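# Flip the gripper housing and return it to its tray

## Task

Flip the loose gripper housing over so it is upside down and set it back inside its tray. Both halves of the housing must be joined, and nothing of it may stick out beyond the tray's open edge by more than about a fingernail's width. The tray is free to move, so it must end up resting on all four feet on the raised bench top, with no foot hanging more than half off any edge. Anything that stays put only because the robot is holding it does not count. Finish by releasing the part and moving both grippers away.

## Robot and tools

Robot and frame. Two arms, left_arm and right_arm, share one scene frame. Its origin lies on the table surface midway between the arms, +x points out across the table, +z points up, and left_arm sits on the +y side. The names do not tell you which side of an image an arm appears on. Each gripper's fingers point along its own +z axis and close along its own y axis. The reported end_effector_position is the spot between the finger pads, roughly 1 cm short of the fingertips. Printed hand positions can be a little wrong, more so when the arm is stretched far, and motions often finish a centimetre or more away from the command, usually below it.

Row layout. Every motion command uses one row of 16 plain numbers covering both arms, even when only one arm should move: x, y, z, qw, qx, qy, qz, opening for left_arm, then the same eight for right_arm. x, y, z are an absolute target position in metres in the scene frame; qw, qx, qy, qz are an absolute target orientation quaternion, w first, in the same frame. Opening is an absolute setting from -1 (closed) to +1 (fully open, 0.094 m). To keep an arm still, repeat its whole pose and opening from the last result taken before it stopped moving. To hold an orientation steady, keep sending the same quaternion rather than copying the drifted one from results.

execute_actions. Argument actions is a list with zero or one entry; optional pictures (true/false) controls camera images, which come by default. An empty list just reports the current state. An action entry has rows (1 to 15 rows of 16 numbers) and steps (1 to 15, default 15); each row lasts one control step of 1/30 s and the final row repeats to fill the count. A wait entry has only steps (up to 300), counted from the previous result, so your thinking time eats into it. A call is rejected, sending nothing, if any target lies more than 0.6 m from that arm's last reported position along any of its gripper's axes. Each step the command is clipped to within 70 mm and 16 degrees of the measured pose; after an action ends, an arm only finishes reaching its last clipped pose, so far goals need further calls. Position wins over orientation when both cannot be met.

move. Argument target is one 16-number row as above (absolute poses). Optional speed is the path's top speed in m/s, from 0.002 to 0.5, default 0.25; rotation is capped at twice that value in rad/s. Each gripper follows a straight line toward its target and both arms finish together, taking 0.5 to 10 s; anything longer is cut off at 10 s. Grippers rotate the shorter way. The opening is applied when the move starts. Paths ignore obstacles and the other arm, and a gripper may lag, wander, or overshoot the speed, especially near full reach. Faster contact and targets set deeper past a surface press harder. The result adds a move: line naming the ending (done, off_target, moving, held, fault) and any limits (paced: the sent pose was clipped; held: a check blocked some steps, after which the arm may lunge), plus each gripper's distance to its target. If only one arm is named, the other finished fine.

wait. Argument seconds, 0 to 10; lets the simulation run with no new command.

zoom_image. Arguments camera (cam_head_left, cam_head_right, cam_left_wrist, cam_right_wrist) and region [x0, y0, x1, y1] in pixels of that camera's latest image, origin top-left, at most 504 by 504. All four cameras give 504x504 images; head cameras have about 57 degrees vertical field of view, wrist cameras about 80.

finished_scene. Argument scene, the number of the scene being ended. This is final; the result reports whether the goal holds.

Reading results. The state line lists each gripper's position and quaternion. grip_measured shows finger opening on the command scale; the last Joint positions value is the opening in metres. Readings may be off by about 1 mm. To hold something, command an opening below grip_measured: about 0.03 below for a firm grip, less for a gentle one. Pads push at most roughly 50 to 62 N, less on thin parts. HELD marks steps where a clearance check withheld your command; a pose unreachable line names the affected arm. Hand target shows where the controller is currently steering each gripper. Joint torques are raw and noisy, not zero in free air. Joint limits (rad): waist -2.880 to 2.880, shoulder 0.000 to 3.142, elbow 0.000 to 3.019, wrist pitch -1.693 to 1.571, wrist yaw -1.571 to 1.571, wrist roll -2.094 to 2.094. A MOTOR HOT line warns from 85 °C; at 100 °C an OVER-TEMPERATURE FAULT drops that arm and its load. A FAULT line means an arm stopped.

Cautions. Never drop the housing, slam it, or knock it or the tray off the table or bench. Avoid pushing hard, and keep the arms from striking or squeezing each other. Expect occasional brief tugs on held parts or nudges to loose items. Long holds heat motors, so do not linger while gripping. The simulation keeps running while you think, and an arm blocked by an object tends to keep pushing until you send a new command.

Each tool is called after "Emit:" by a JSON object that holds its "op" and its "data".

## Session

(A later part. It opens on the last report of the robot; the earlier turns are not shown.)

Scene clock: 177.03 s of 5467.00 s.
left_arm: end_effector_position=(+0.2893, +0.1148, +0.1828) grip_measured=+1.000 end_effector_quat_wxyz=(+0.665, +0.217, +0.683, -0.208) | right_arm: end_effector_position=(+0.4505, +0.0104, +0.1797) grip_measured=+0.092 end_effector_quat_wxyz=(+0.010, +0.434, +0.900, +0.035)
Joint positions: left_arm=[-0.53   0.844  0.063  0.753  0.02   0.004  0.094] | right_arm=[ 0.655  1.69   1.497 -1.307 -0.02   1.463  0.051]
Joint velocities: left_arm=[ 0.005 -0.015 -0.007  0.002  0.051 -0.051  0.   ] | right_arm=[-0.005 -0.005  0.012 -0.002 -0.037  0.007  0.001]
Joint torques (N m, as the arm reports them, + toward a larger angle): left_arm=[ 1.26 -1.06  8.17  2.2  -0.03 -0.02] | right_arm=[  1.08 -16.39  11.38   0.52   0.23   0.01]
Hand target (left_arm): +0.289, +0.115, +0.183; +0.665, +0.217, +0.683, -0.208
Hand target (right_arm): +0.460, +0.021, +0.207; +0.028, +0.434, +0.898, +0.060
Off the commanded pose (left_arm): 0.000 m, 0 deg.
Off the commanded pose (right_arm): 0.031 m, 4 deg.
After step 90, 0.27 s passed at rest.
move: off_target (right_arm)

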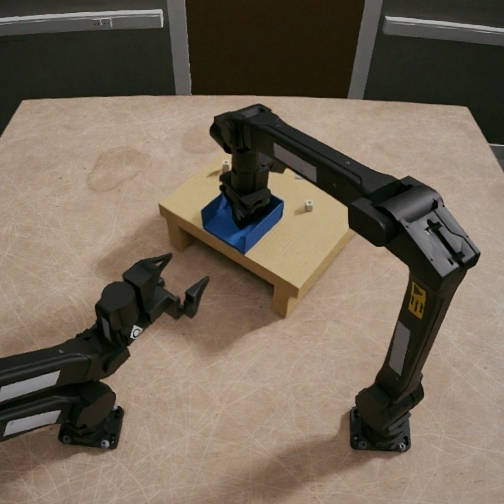

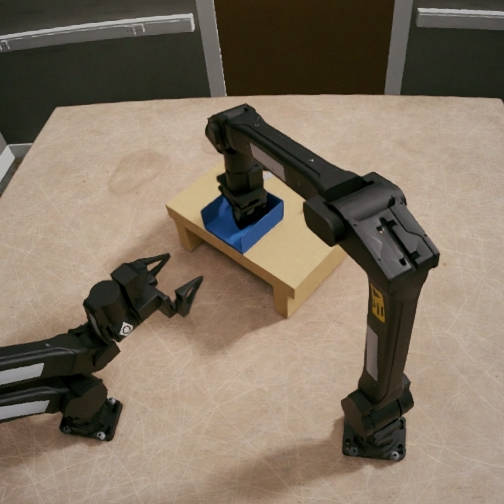

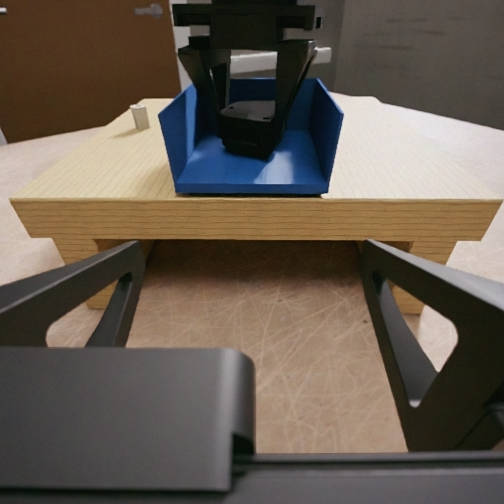

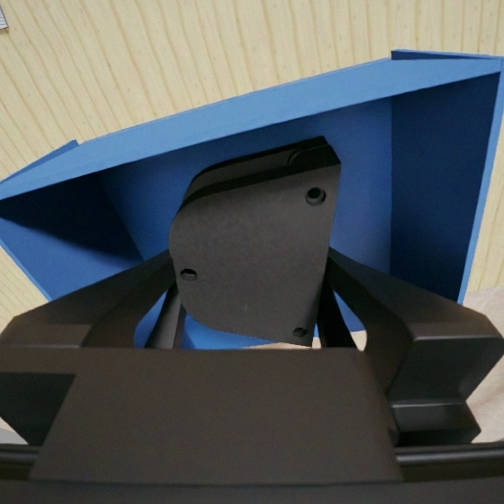

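Emit:
{"op": "move", "data": {"target": [0.2893,0.1148,0.1828,0.665,0.217,0.683,-0.208,1, 0.4515,0.0095,0.171,0.013,0.435,0.899,0.041,0.0], "speed": 0.01}}

Emit:
{"op": "zoom_image", "data": {"camera": "cam_right_wrist", "region": [160,110,360,270]}}

Emit:
{"op": "zoom_image", "data": {"camera": "cam_left_wrist", "region": [190,80,310,180]}}

Scene clock: 183.07 s of 5467.00 s.
left_arm: end_effector_position=(+0.2893, +0.1148, +0.1828) grip_measured=+1.000 end_effector_quat_wxyz=(+0.665, +0.217, +0.683, -0.208) | right_arm: end_effector_position=(+0.4507, +0.0106, +0.1727) grip_measured=+0.092 end_effector_quat_wxyz=(+0.012, +0.435, +0.900, +0.038)
Joint positions: left_arm=[-0.53   0.844  0.063  0.753  0.02   0.004  0.094] | right_arm=[ 0.655  1.69   1.478 -1.281 -0.02   1.463  0.051]
Joint velocities: left_arm=[-0.005  0.005 -0.002  0.002  0.007 -0.022  0.   ] | right_arm=[-0.005  0.005 -0.007  0.002 -0.022 -0.037 -0.002]
Joint torques (N m, as the arm reports them, + toward a larger angle): left_arm=[ 1.15 -1.05  8.2   2.22 -0.03 -0.05] | right_arm=[ -0.03 -15.34   6.94   0.99   0.03  -0.09]
Hand target (left_arm): +0.289, +0.115, +0.183; +0.665, +0.217, +0.683, -0.208
Hand target (right_arm): +0.452, +0.009, +0.171; +0.013, +0.435, +0.899, +0.041
Off the commanded pose (left_arm): 0.000 m, 0 deg.
Off the commanded pose (right_arm): 0.002 m, 0 deg.
After step 90, 1.93 s passed at rest.
move: done

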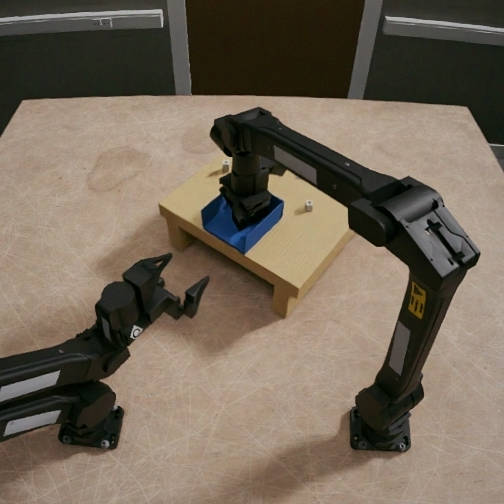

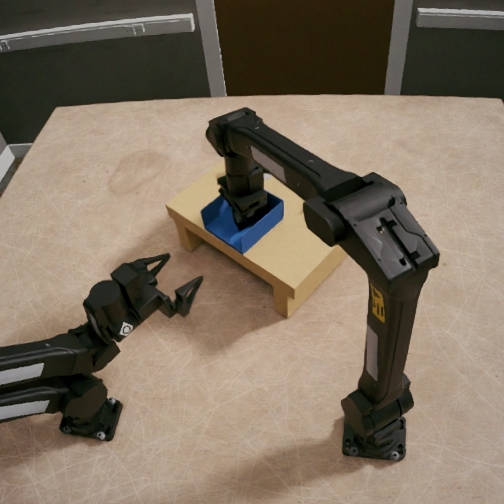

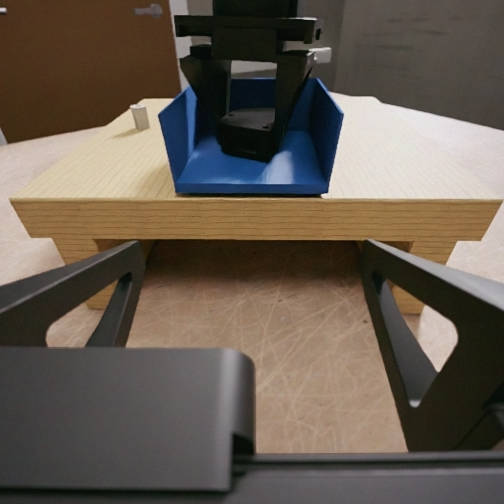

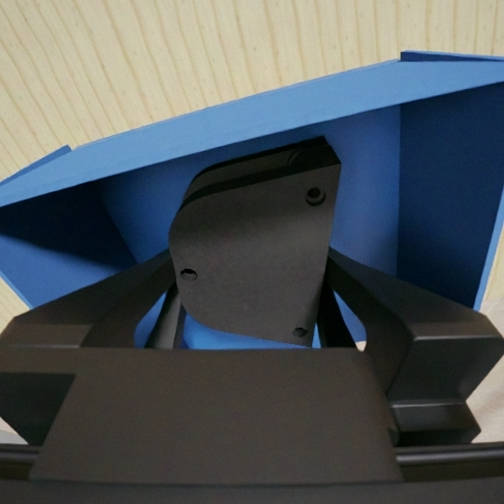

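Region (160, 110, 360, 270) of cam_right_wrist's 504x504 image, scaled by 2.520, with more detail than that image has; it fills the top 403 rows of this view, and the rest is white.

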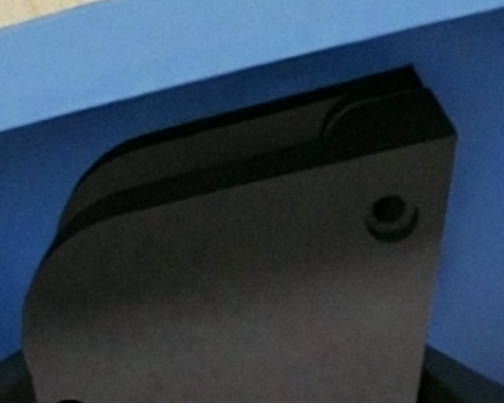

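Region (190, 80, 310, 180) of cam_left_wrist's 504x504 image, scaled by 4.200, with more detail than that image has.

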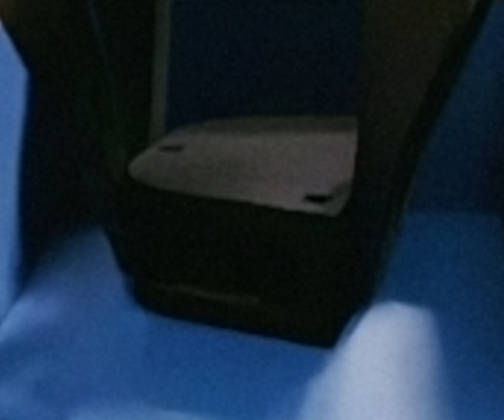

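Emit:
{"op": "move", "data": {"target": [0.2893,0.1148,0.1828,0.665,0.217,0.683,-0.208,1, 0.428,0.028,0.175,0.018,0.33,0.944,0.039,0.0], "speed": 0.03}}

Scene clock: 194.50 s of 5467.00 s.
left_arm: end_effector_position=(+0.2893, +0.1148, +0.1828) grip_measured=+1.000 end_effector_quat_wxyz=(+0.665, +0.217, +0.683, -0.208) | right_arm: end_effector_position=(+0.4310, +0.0255, +0.1727) grip_measured=+0.092 end_effector_quat_wxyz=(+0.013, +0.340, +0.940, +0.035)
Joint positions: left_arm=[-0.53   0.844  0.063  0.753  0.02   0.004  0.094] | right_arm=[ 0.7    1.673  1.455 -1.281 -0.02   1.301  0.051]
Joint velocities: left_arm=[-0.005 -0.005 -0.012  0.002 -0.066 -0.037  0.   ] | right_arm=[-0.015 -0.015  0.012 -0.002  0.037  0.066  0.001]
Joint torques (N m, as the arm reports them, + toward a larger angle): left_arm=[ 1.39 -1.08  8.15  2.22 -0.03 -0.03] | right_arm=[  1.03 -16.03   7.     0.96   0.16  -0.16]
Hand target (left_arm): +0.289, +0.115, +0.183; +0.665, +0.217, +0.683, -0.208
Hand target (right_arm): +0.428, +0.028, +0.175; +0.017, +0.330, +0.943, +0.039
Off the commanded pose (left_arm): 0.000 m, 0 deg.
Off the commanded pose (right_arm): 0.005 m, 1 deg.
After step 90, 4.40 s passed at rest.
move: done

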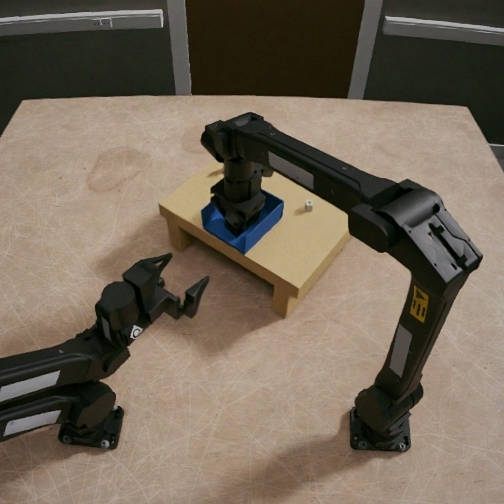

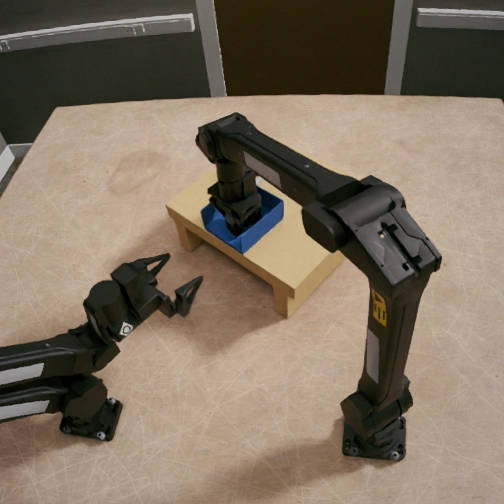

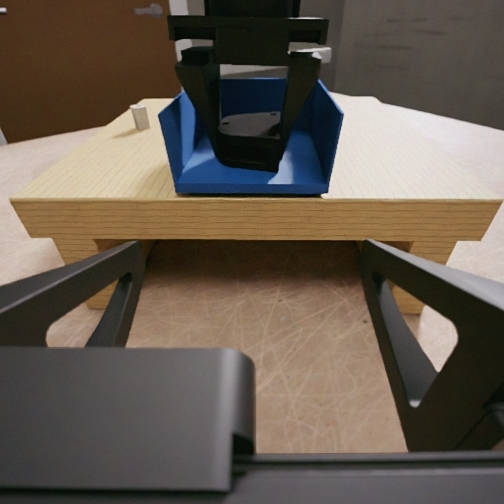

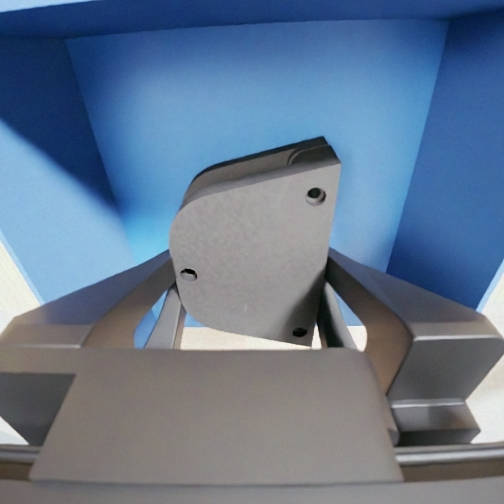

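Emit:
{"op": "move", "data": {"target": [0.2893,0.1148,0.1828,0.665,0.217,0.683,-0.208,1, 0.388,0.057,0.176,0.021,0.25,0.967,0.039,0.0], "speed": 0.03}}

Emit:
{"op": "zoom_image", "data": {"camera": "cam_head_right", "region": [150,160,310,300]}}

Scene clock: 202.00 s of 5467.00 s.
left_arm: end_effector_position=(+0.2893, +0.1148, +0.1828) grip_measured=+1.000 end_effector_quat_wxyz=(+0.665, +0.217, +0.683, -0.208) | right_arm: end_effector_position=(+0.3898, +0.0552, +0.1724) grip_measured=+0.092 end_effector_quat_wxyz=(+0.013, +0.259, +0.965, +0.034)
Joint positions: left_arm=[-0.53   0.844  0.063  0.753  0.02   0.004  0.094] | right_arm=[ 0.796  1.638  1.41  -1.273 -0.017  1.228  0.051]
Joint velocities: left_arm=[-0.005 -0.005 -0.007 -0.017 -0.037 -0.081  0.   ] | right_arm=[ 0.005 -0.005 -0.022  0.002 -0.022 -0.051  0.   ]
Joint torques (N m, as the arm reports them, + toward a larger angle): left_arm=[ 1.29 -1.04  8.15  2.22 -0.03 -0.03] | right_arm=[  1.   -15.61   7.05   1.01   0.24  -0.18]
Hand target (left_arm): +0.289, +0.115, +0.183; +0.665, +0.217, +0.683, -0.208
Hand target (right_arm): +0.388, +0.058, +0.176; +0.019, +0.250, +0.967, +0.039
Off the commanded pose (left_arm): 0.000 m, 0 deg.
Off the commanded pose (right_arm): 0.004 m, 2 deg.
After step 90, 1.13 s passed at rest.
move: done

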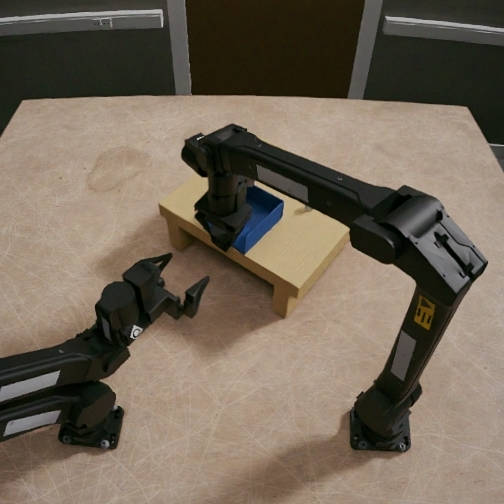

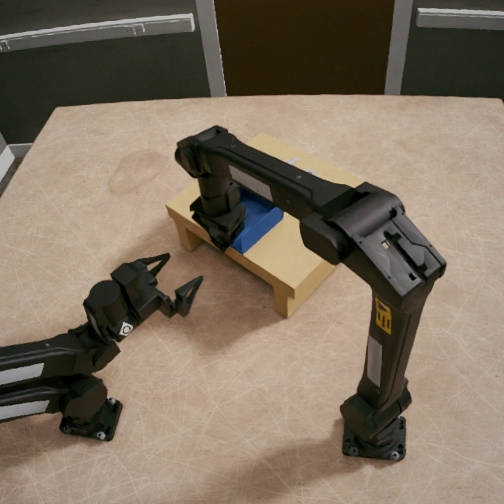

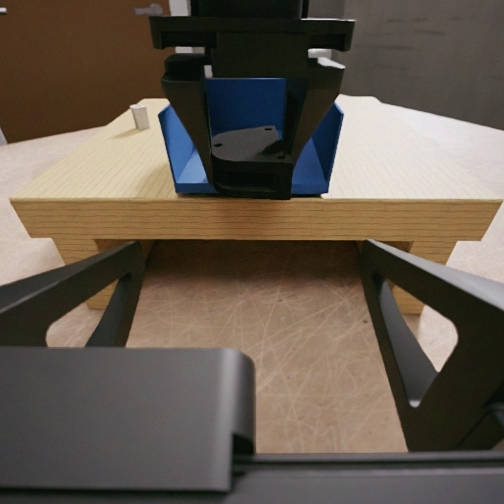

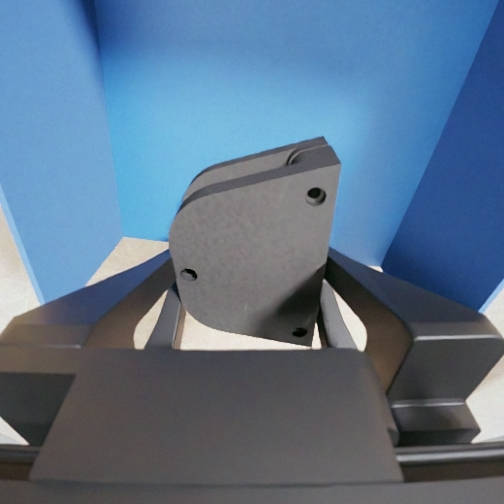

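Region (150, 160, 310, 300) of cam_head_right's 504x504 image, scaled by 3.150, with more detail than that image has; it fills the top 441 rows of this view, and the rest is white.

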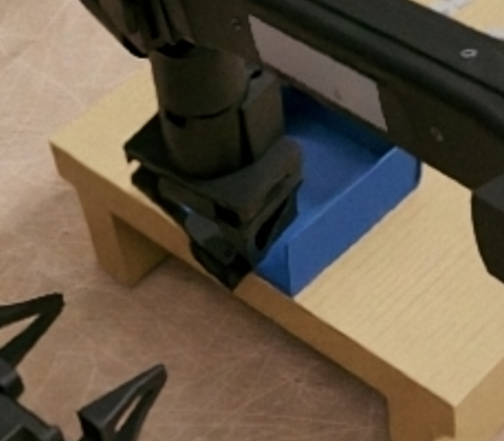

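Emit:
{"op": "move", "data": {"target": [0.345,0.06,0.186,0.631,0.631,0.319,0.319,0.15, 0.3898,0.0552,0.1724,0.013,0.259,0.965,0.034,0.0], "speed": 0.25}}

Scene clock: 212.70 s of 5467.00 s.
left_arm: end_effector_position=(+0.3384, +0.0696, +0.1697) grip_measured=+0.152 end_effector_quat_wxyz=(+0.618, +0.640, +0.333, +0.311) | right_arm: end_effector_position=(+0.3898, +0.0552, +0.1724) grip_measured=+0.092 end_effector_quat_wxyz=(+0.013, +0.259, +0.965, +0.034)
Joint positions: left_arm=[-0.563  1.254  0.204  1.008  0.     1.557  0.054] | right_arm=[ 0.796  1.638  1.41  -1.273 -0.017  1.228  0.051]
Joint velocities: left_arm=[-0.005 -0.015 -0.032  0.007 -0.007 -0.022  0.001] | right_arm=[-0.005 -0.015  0.002 -0.017  0.037 -0.095  0.001]
Joint torques (N m, as the arm reports them, + toward a larger angle): left_arm=[ 0.53 -4.15  8.94  3.02  0.06  0.  ] | right_arm=[  0.34 -14.52   7.53   0.63   0.07  -0.07]
Hand target (left_arm): +0.345, +0.060, +0.184; +0.631, +0.631, +0.319, +0.319
Hand target (right_arm): +0.390, +0.055, +0.172; +0.013, +0.259, +0.965, +0.034
Off the commanded pose (left_arm): 0.020 m, 3 deg.
Off the commanded pose (right_arm): 0.000 m, 0 deg.
After step 90, 4.00 s passed at rest.
move: off_target (left_arm)

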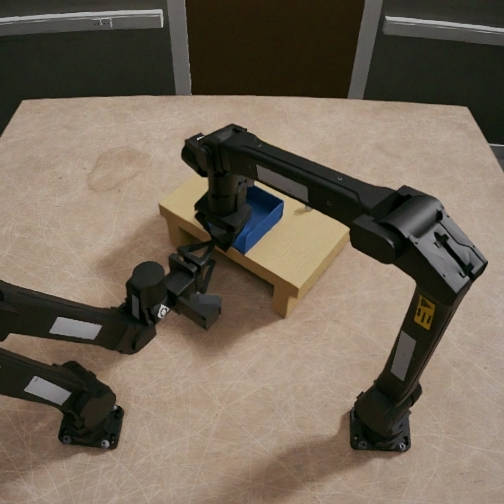

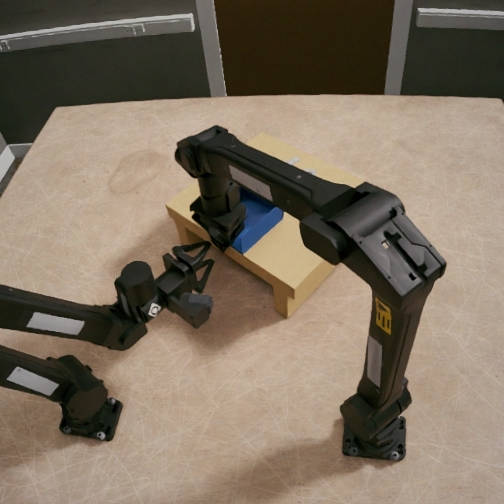

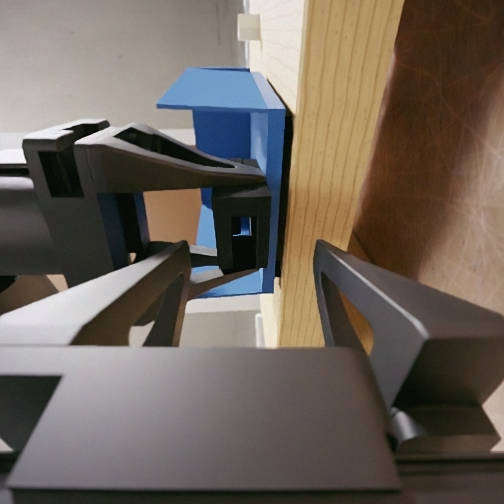

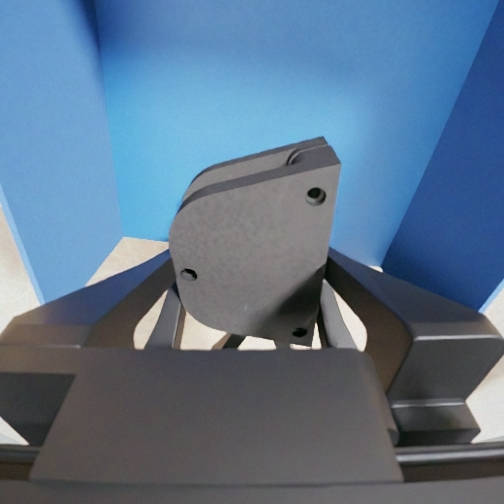

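Emit:
{"op": "execute_actions", "data": {"actions": []}}

Scene clock: 222.13 s of 5467.00 s.
left_arm: end_effector_position=(+0.3384, +0.0696, +0.1697) grip_measured=+0.152 end_effector_quat_wxyz=(+0.618, +0.641, +0.332, +0.312) | right_arm: end_effector_position=(+0.3898, +0.0552, +0.1724) grip_measured=+0.092 end_effector_quat_wxyz=(+0.013, +0.259, +0.965, +0.034)
Joint positions: left_arm=[-0.563  1.254  0.204  1.008  0.     1.56   0.054] | right_arm=[ 0.796  1.638  1.41  -1.273 -0.017  1.228  0.051]
Joint velocities: left_arm=[-0.005 -0.005 -0.012 -0.002 -0.022  0.007  0.001] | right_arm=[-0.005 -0.005 -0.002 -0.007 -0.007 -0.022  0.002]
Joint torques (N m, as the arm reports them, + toward a larger angle): left_arm=[ 0.58 -4.13  8.94  3.1   0.05 -0.04] | right_arm=[  0.26 -14.55   7.53   0.62   0.07  -0.06]
Hand target (left_arm): +0.345, +0.060, +0.184; +0.631, +0.631, +0.319, +0.319
Hand target (right_arm): +0.390, +0.055, +0.172; +0.013, +0.259, +0.965, +0.034
Off the commanded pose (left_arm): 0.020 m, 3 deg.
Off the commanded pose (right_arm): 0.000 m, 0 deg.
Steps of this call (steps 1 to 90: nothing new was sent; then 6.43 s passed at rest). Readings (end_effector_position):
1: left_arm (+0.3384, +0.0696, +0.1697) | right_arm (+0.3898, +0.0552, +0.1724)
2: left_arm (+0.3384, +0.0696, +0.1697) | right_arm (+0.3898, +0.0552, +0.1724)
4: left_arm (+0.3384, +0.0696, +0.1697) | right_arm (+0.3898, +0.0552, +0.1724)
8: left_arm (+0.3384, +0.0696, +0.1697) | right_arm (+0.3898, +0.0552, +0.1724)
90: the state above

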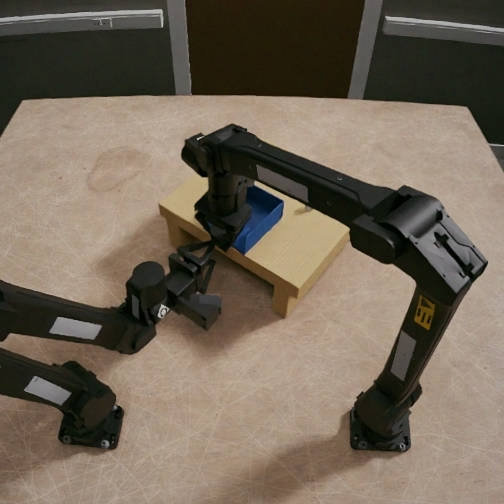

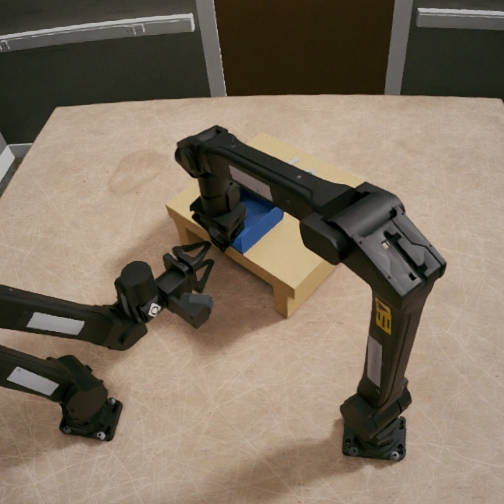

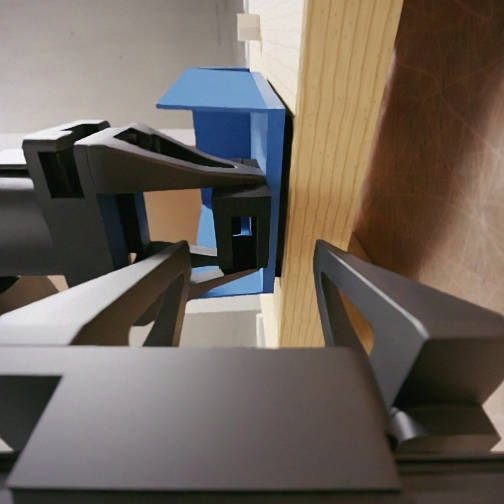

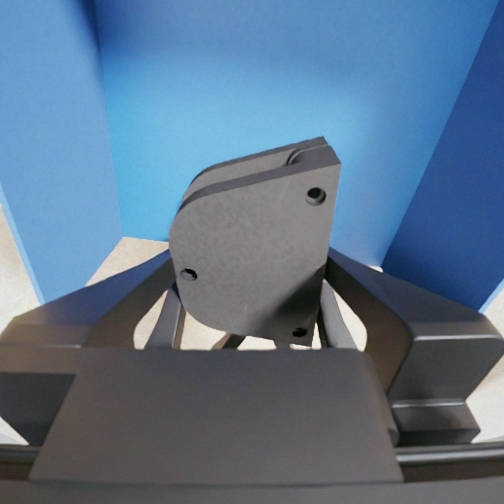

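Emit:
{"op": "move", "data": {"target": [0.36,0.046,0.193,0.64,0.622,0.31,0.325,0.15,0.3898,0.0552,0.1724,0.013,0.259,0.965,0.034,0.0], "speed": 0.05}}

Scene clock: 225.40 s of 5467.00 s.
left_arm: end_effector_position=(+0.3532, +0.0559, +0.1791) grip_measured=+0.152 end_effector_quat_wxyz=(+0.628, +0.632, +0.323, +0.318) | right_arm: end_effector_position=(+0.3898, +0.0552, +0.1724) grip_measured=+0.092 end_effector_quat_wxyz=(+0.013, +0.259, +0.965, +0.034)
Joint positions: left_arm=[-0.569  1.313  0.255  1.05   0.     1.567  0.054] | right_arm=[ 0.796  1.638  1.41  -1.273 -0.017  1.228  0.051]
Joint velocities: left_arm=[-0.005 -0.005  0.007  0.002 -0.022  0.022  0.001] | right_arm=[ 0.005 -0.015 -0.012 -0.002  0.007 -0.022  0.   ]
Joint torques (N m, as the arm reports them, + toward a larger angle): left_arm=[ 0.34 -5.16  8.64  3.1  -0.07 -0.04] | right_arm=[  0.3  -14.51   7.52   0.65   0.08  -0.06]
Hand target (left_arm): +0.359, +0.047, +0.193; +0.641, +0.622, +0.311, +0.325
Hand target (right_arm): +0.390, +0.055, +0.172; +0.013, +0.259, +0.965, +0.034
Off the commanded pose (left_arm): 0.018 m, 2 deg.
Off the commanded pose (right_arm): 0.000 m, 0 deg.
move: off_target (left_arm)

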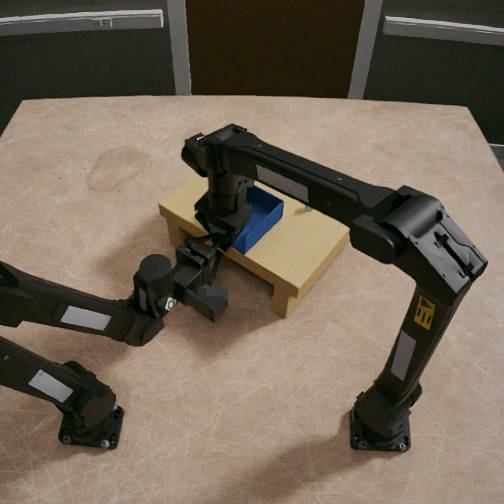

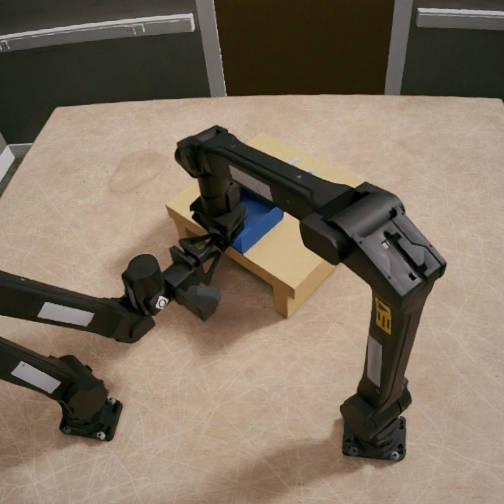

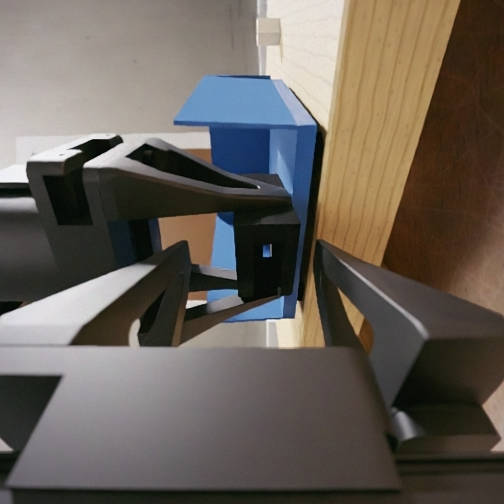

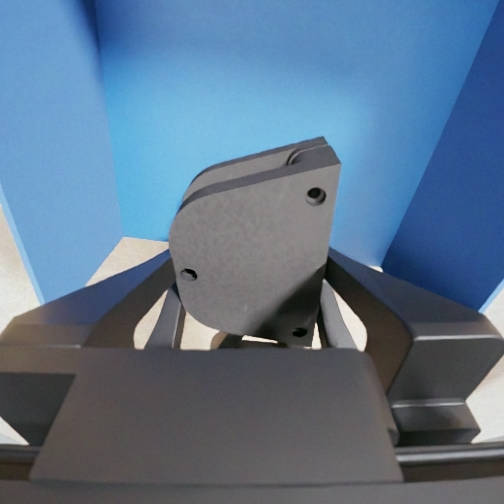

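Emit:
{"op": "move", "data": {"target": [0.376,0.034,0.187,0.64,0.622,0.31,0.325,0.0,0.3898,0.0552,0.1724,0.013,0.259,0.965,0.034,0.0], "speed": 0.03}}

Scene clock: 228.70 s of 5467.00 s.
left_arm: end_effector_position=(+0.3695, +0.0439, +0.1736) grip_measured=+0.002 end_effector_quat_wxyz=(+0.628, +0.632, +0.322, +0.318) | right_arm: end_effector_position=(+0.3898, +0.0552, +0.1724) grip_measured=+0.092 end_effector_quat_wxyz=(+0.013, +0.259, +0.965, +0.034)
Joint positions: left_arm=[-0.569  1.398  0.303  1.087  0.     1.568  0.047] | right_arm=[ 0.796  1.638  1.41  -1.273 -0.017  1.228  0.051]
Joint velocities: left_arm=[-0.005 -0.005  0.002 -0.007 -0.066  0.007 -0.   ] | right_arm=[-0.005 -0.005 -0.017 -0.002 -0.051 -0.037  0.   ]
Joint torques (N m, as the arm reports them, + toward a larger angle): left_arm=[ 0.55 -6.07  8.55  3.17 -0.08 -0.05] | right_arm=[  0.28 -14.56   7.54   0.63   0.08  -0.06]
Hand target (left_arm): +0.375, +0.035, +0.187; +0.640, +0.623, +0.310, +0.325
Hand target (right_arm): +0.390, +0.055, +0.172; +0.013, +0.259, +0.965, +0.034
Off the commanded pose (left_arm): 0.018 m, 2 deg.
Off the commanded pose (right_arm): 0.000 m, 0 deg.
move: off_target (left_arm)

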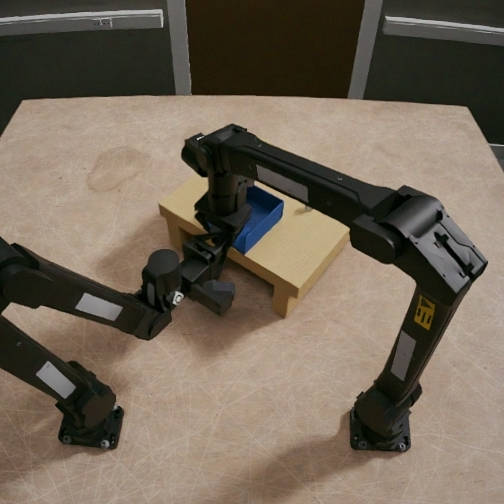

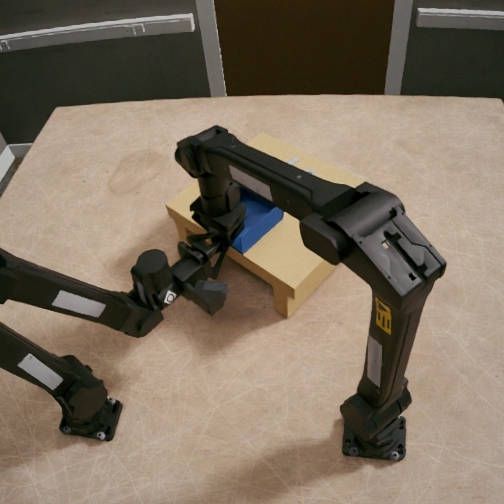

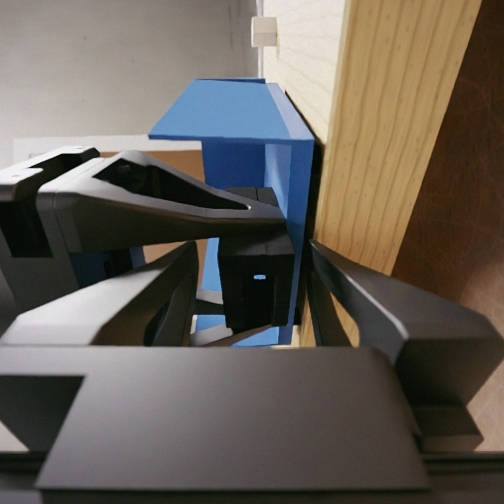

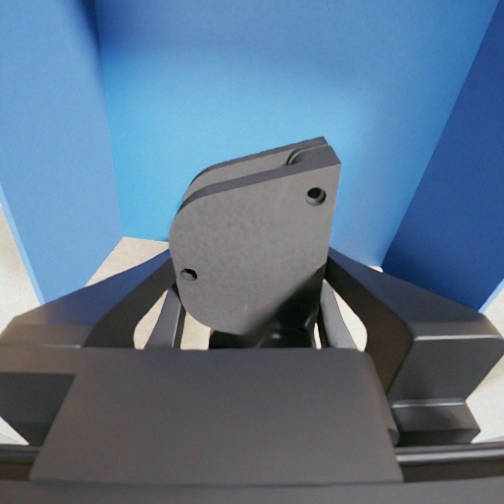

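Emit:
{"op": "move", "data": {"target": [0.387,0.028,0.186,0.64,0.622,0.31,0.325,-0.15,0.3898,0.0552,0.1724,0.013,0.259,0.965,0.034,0.0], "speed": 0.02}}

Scene clock: 232.20 s of 5467.00 s.
left_arm: end_effector_position=(+0.3764, +0.0386, +0.1709) grip_measured=-0.148 end_effector_quat_wxyz=(+0.627, +0.634, +0.323, +0.317) | right_arm: end_effector_position=(+0.3902, +0.0547, +0.1724) grip_measured=+0.092 end_effector_quat_wxyz=(+0.014, +0.259, +0.965, +0.033)
Joint positions: left_arm=[-0.569  1.427  0.325  1.09   0.001  1.568  0.04 ] | right_arm=[ 0.795  1.638  1.41  -1.273 -0.015  1.228  0.051]
Joint velocities: left_arm=[-0.005 -0.015 -0.007 -0.007 -0.022 -0.11   0.   ] | right_arm=[ 0.005 -0.005  0.002 -0.007  0.051 -0.007  0.001]
Joint torques (N m, as the arm reports them, + toward a larger angle): left_arm=[ 1.01 -6.4   9.13  3.05  0.1  -0.04] | right_arm=[  0.4  -14.55   7.54   0.61   0.01  -0.07]
Hand target (left_arm): +0.386, +0.029, +0.186; +0.641, +0.623, +0.310, +0.325
Hand target (right_arm): +0.390, +0.055, +0.172; +0.013, +0.259, +0.965, +0.034
Off the commanded pose (left_arm): 0.021 m, 3 deg.
Off the commanded pose (right_arm): 0.001 m, 0 deg.
move: off_target (left_arm)

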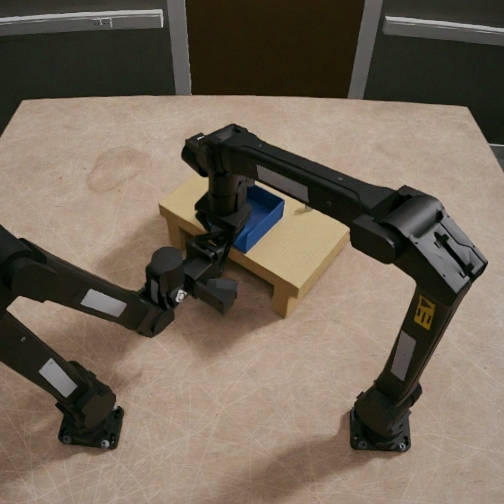

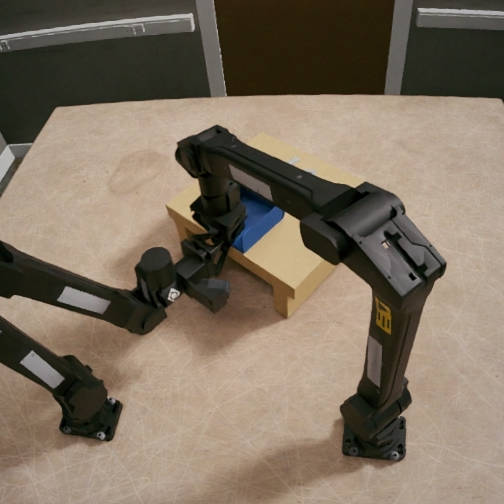

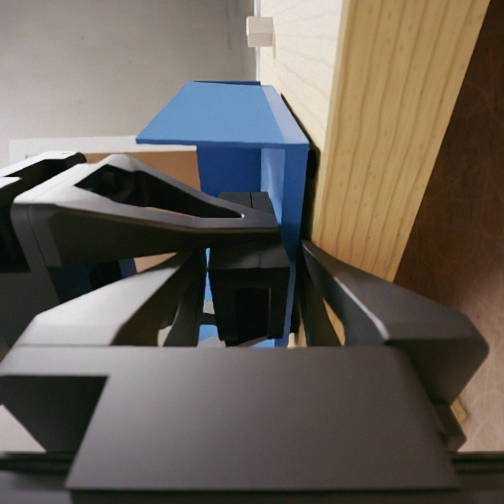

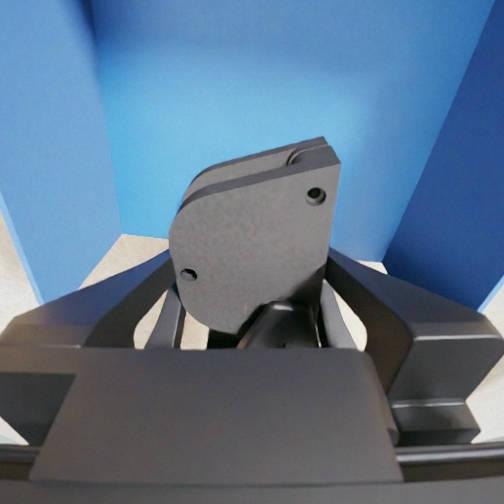

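Emit:
{"op": "move", "data": {"target": [0.383,0.031,0.189,0.64,0.622,0.31,0.325,-0.5,0.3898,0.0552,0.1724,0.013,0.259,0.965,0.034,0.3], "speed": 0.02}}

Scene clock: 237.03 s of 5467.00 s.
left_arm: end_effector_position=(+0.3760, +0.0388, +0.1732) grip_measured=-0.451 end_effector_quat_wxyz=(+0.629, +0.632, +0.322, +0.318) | right_arm: end_effector_position=(+0.3902, +0.0547, +0.1724) grip_measured=+0.299 end_effector_quat_wxyz=(+0.014, +0.259, +0.965, +0.033)
Joint positions: left_arm=[-0.569  1.424  0.324  1.094  0.002  1.568  0.026] | right_arm=[ 0.795  1.638  1.41  -1.273 -0.015  1.228  0.061]
Joint velocities: left_arm=[-0.005 -0.005  0.012 -0.017 -0.022  0.081 -0.001] | right_arm=[ 0.005 -0.005  0.017 -0.012 -0.022 -0.037  0.001]
Joint torques (N m, as the arm reports them, + toward a larger angle): left_arm=[ 1.   -8.28  8.36  2.3   0.08 -0.04] | right_arm=[  0.44 -14.59   7.51   0.63   0.    -0.07]
Hand target (left_arm): +0.382, +0.032, +0.189; +0.641, +0.623, +0.310, +0.325
Hand target (right_arm): +0.390, +0.055, +0.172; +0.013, +0.259, +0.965, +0.034
Off the commanded pose (left_arm): 0.019 m, 2 deg.
Off the commanded pose (right_arm): 0.001 m, 0 deg.
After step 90, 0.43 s passed at rest.
move: off_target (left_arm)

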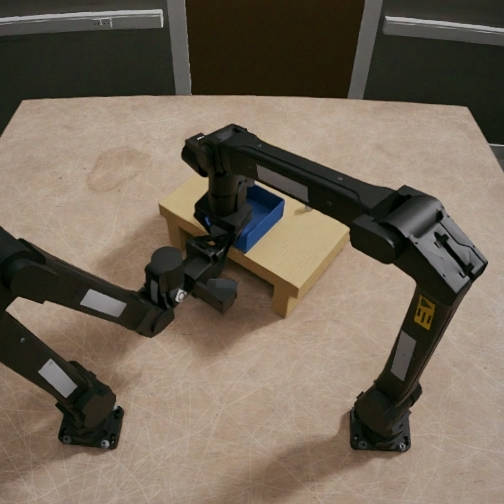

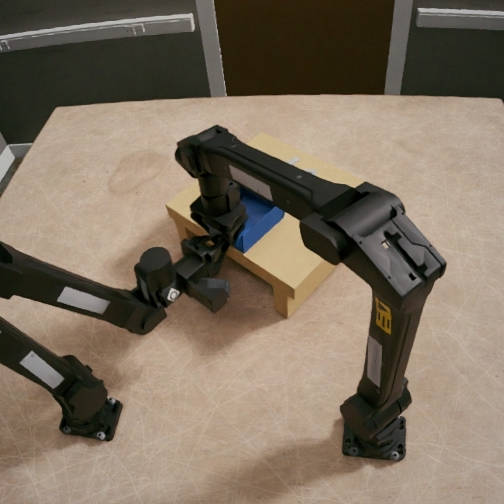

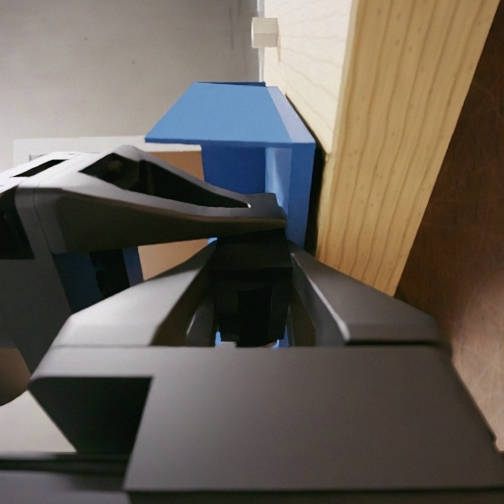

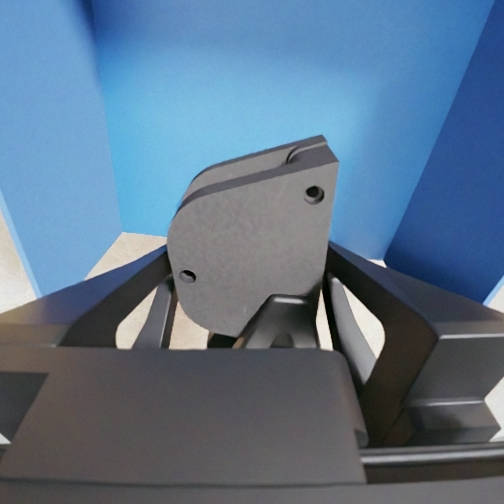

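Gripped. Raise right away, with left held.

Emit:
{"op": "move", "data": {"target": [0.376,0.0388,0.1732,0.629,0.632,0.322,0.318,-0.55,0.41,0.05,0.31,0.013,0.259,0.965,0.034,0.4], "speed": 0.12}}

Emit:
{"op": "move", "data": {"target": [0.305,0.091,0.2,0.631,0.631,0.319,0.319,-0.55,0.45,0.0,0.32,0.013,0.259,0.965,0.034,0.4], "speed": 0.08}}

Scene clock: 240.80 s of 5467.00 s.
left_arm: end_effector_position=(+0.3751, +0.0376, +0.1732) grip_measured=-0.451 end_effector_quat_wxyz=(+0.630, +0.633, +0.320, +0.317) | right_arm: end_effector_position=(+0.3990, +0.0452, +0.3002) grip_measured=+0.399 end_effector_quat_wxyz=(+0.009, +0.260, +0.965, +0.026)
Joint positions: left_arm=[-0.572  1.424  0.324  1.094  0.004  1.568  0.026] | right_arm=[ 0.77   1.631  1.739 -1.627 -0.015  1.204  0.066]
Joint velocities: left_arm=[-0.005 -0.005 -0.012 -0.017 -0.037 -0.007 -0.002] | right_arm=[-0.005  0.005 -0.002 -0.012  0.022  0.007  0.   ]
Joint torques (N m, as the arm reports them, + toward a larger angle): left_arm=[ 1.43 -7.52  5.93  2.2  -0.18 -0.16] | right_arm=[ -0.73 -13.56  10.92   0.27  -0.04  -0.15]
Hand target (left_arm): +0.376, +0.039, +0.173; +0.629, +0.632, +0.322, +0.318
Hand target (right_arm): +0.408, +0.048, +0.310; +0.014, +0.259, +0.965, +0.034
Off the commanded pose (left_arm): 0.002 m, 0 deg.
Off the commanded pose (right_arm): 0.016 m, 1 deg.
move: off_target (right_arm)

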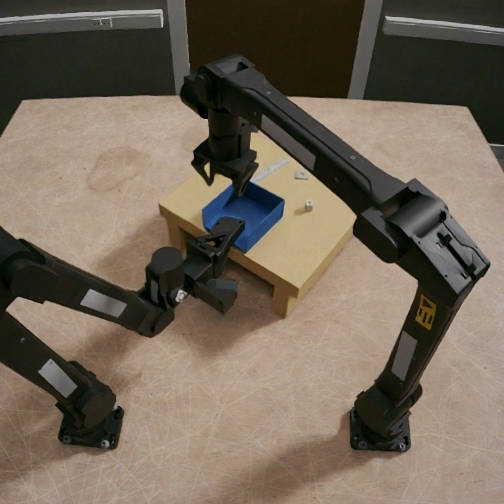

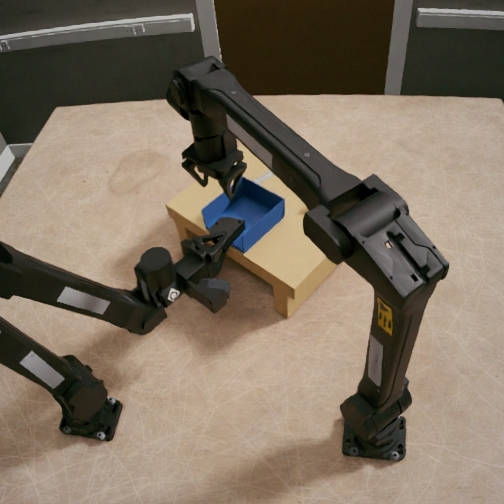

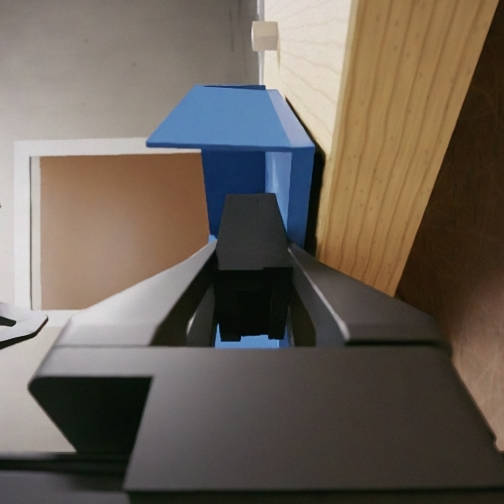

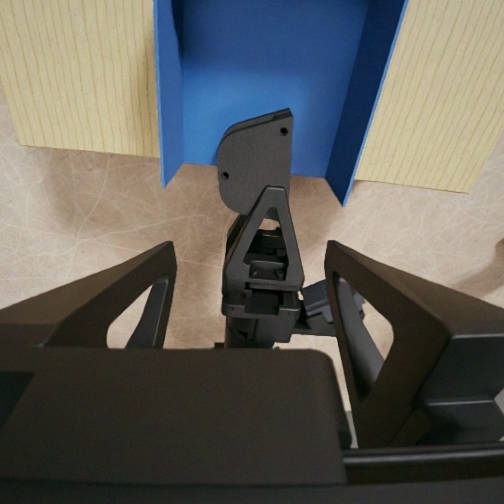

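Scene clock: 242.30 s of 5467.00 s.
left_arm: end_effector_position=(+0.3026, +0.0907, +0.2023) grip_measured=-0.451 end_effector_quat_wxyz=(+0.633, +0.629, +0.318, +0.318) | right_arm: end_effector_position=(+0.4399, -0.0059, +0.3107) grip_measured=+0.399 end_effector_quat_wxyz=(+0.010, +0.263, +0.964, +0.025)
Joint positions: left_arm=[-0.572  0.933  0.133  0.806  0.004  1.568  0.026] | right_arm=[ 0.639  1.646  1.786 -1.66  -0.02   1.08   0.066]
Joint velocities: left_arm=[-0.005 -0.005  0.002 -0.027 -0.022 -0.007 -0.001] | right_arm=[-0.005 -0.005  0.007  0.007 -0.095 -0.022 -0.001]
Joint torques (N m, as the arm reports them, + toward a larger angle): left_arm=[ 1.65 -2.26  8.49  1.84  0.01 -0.12] | right_arm=[ -0.03 -13.26  11.43   0.1   -0.07  -0.16]
Hand target (left_arm): +0.304, +0.091, +0.202; +0.631, +0.631, +0.319, +0.319
Hand target (right_arm): +0.450, -0.001, +0.320; +0.016, +0.259, +0.965, +0.033
Off the commanded pose (left_arm): 0.003 m, 0 deg.
Off the commanded pose (right_arm): 0.015 m, 1 deg.
move: off_target (right_arm)

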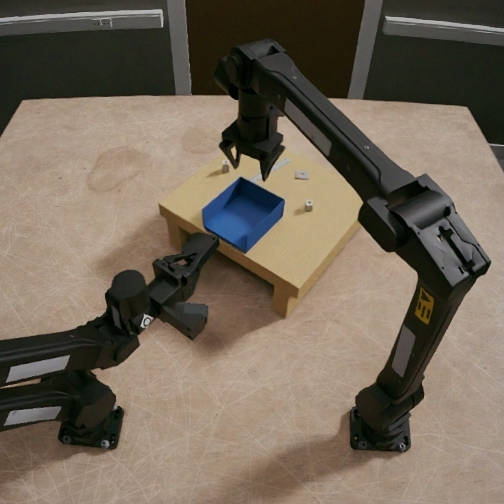

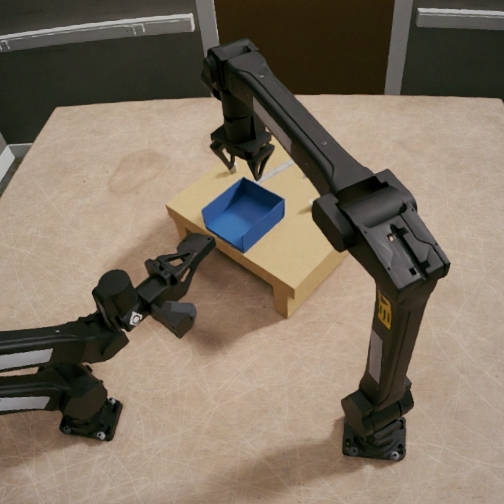

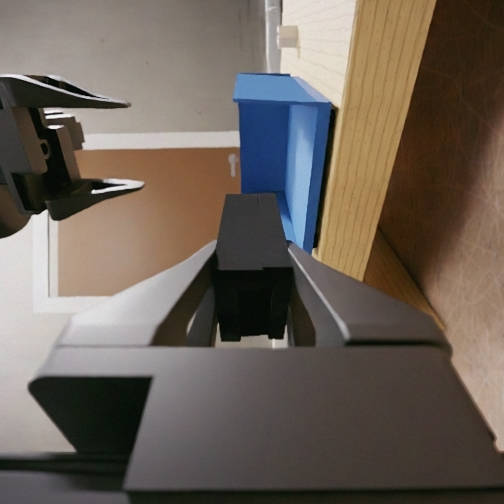

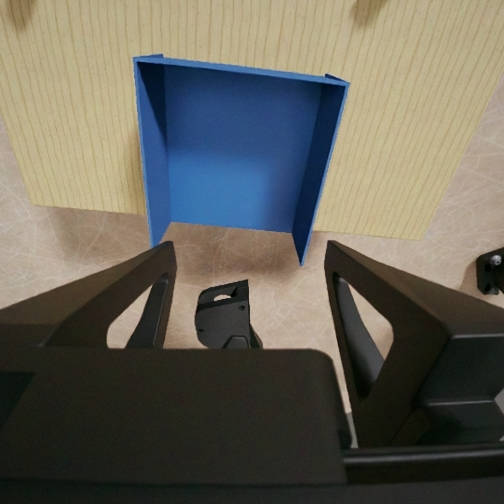

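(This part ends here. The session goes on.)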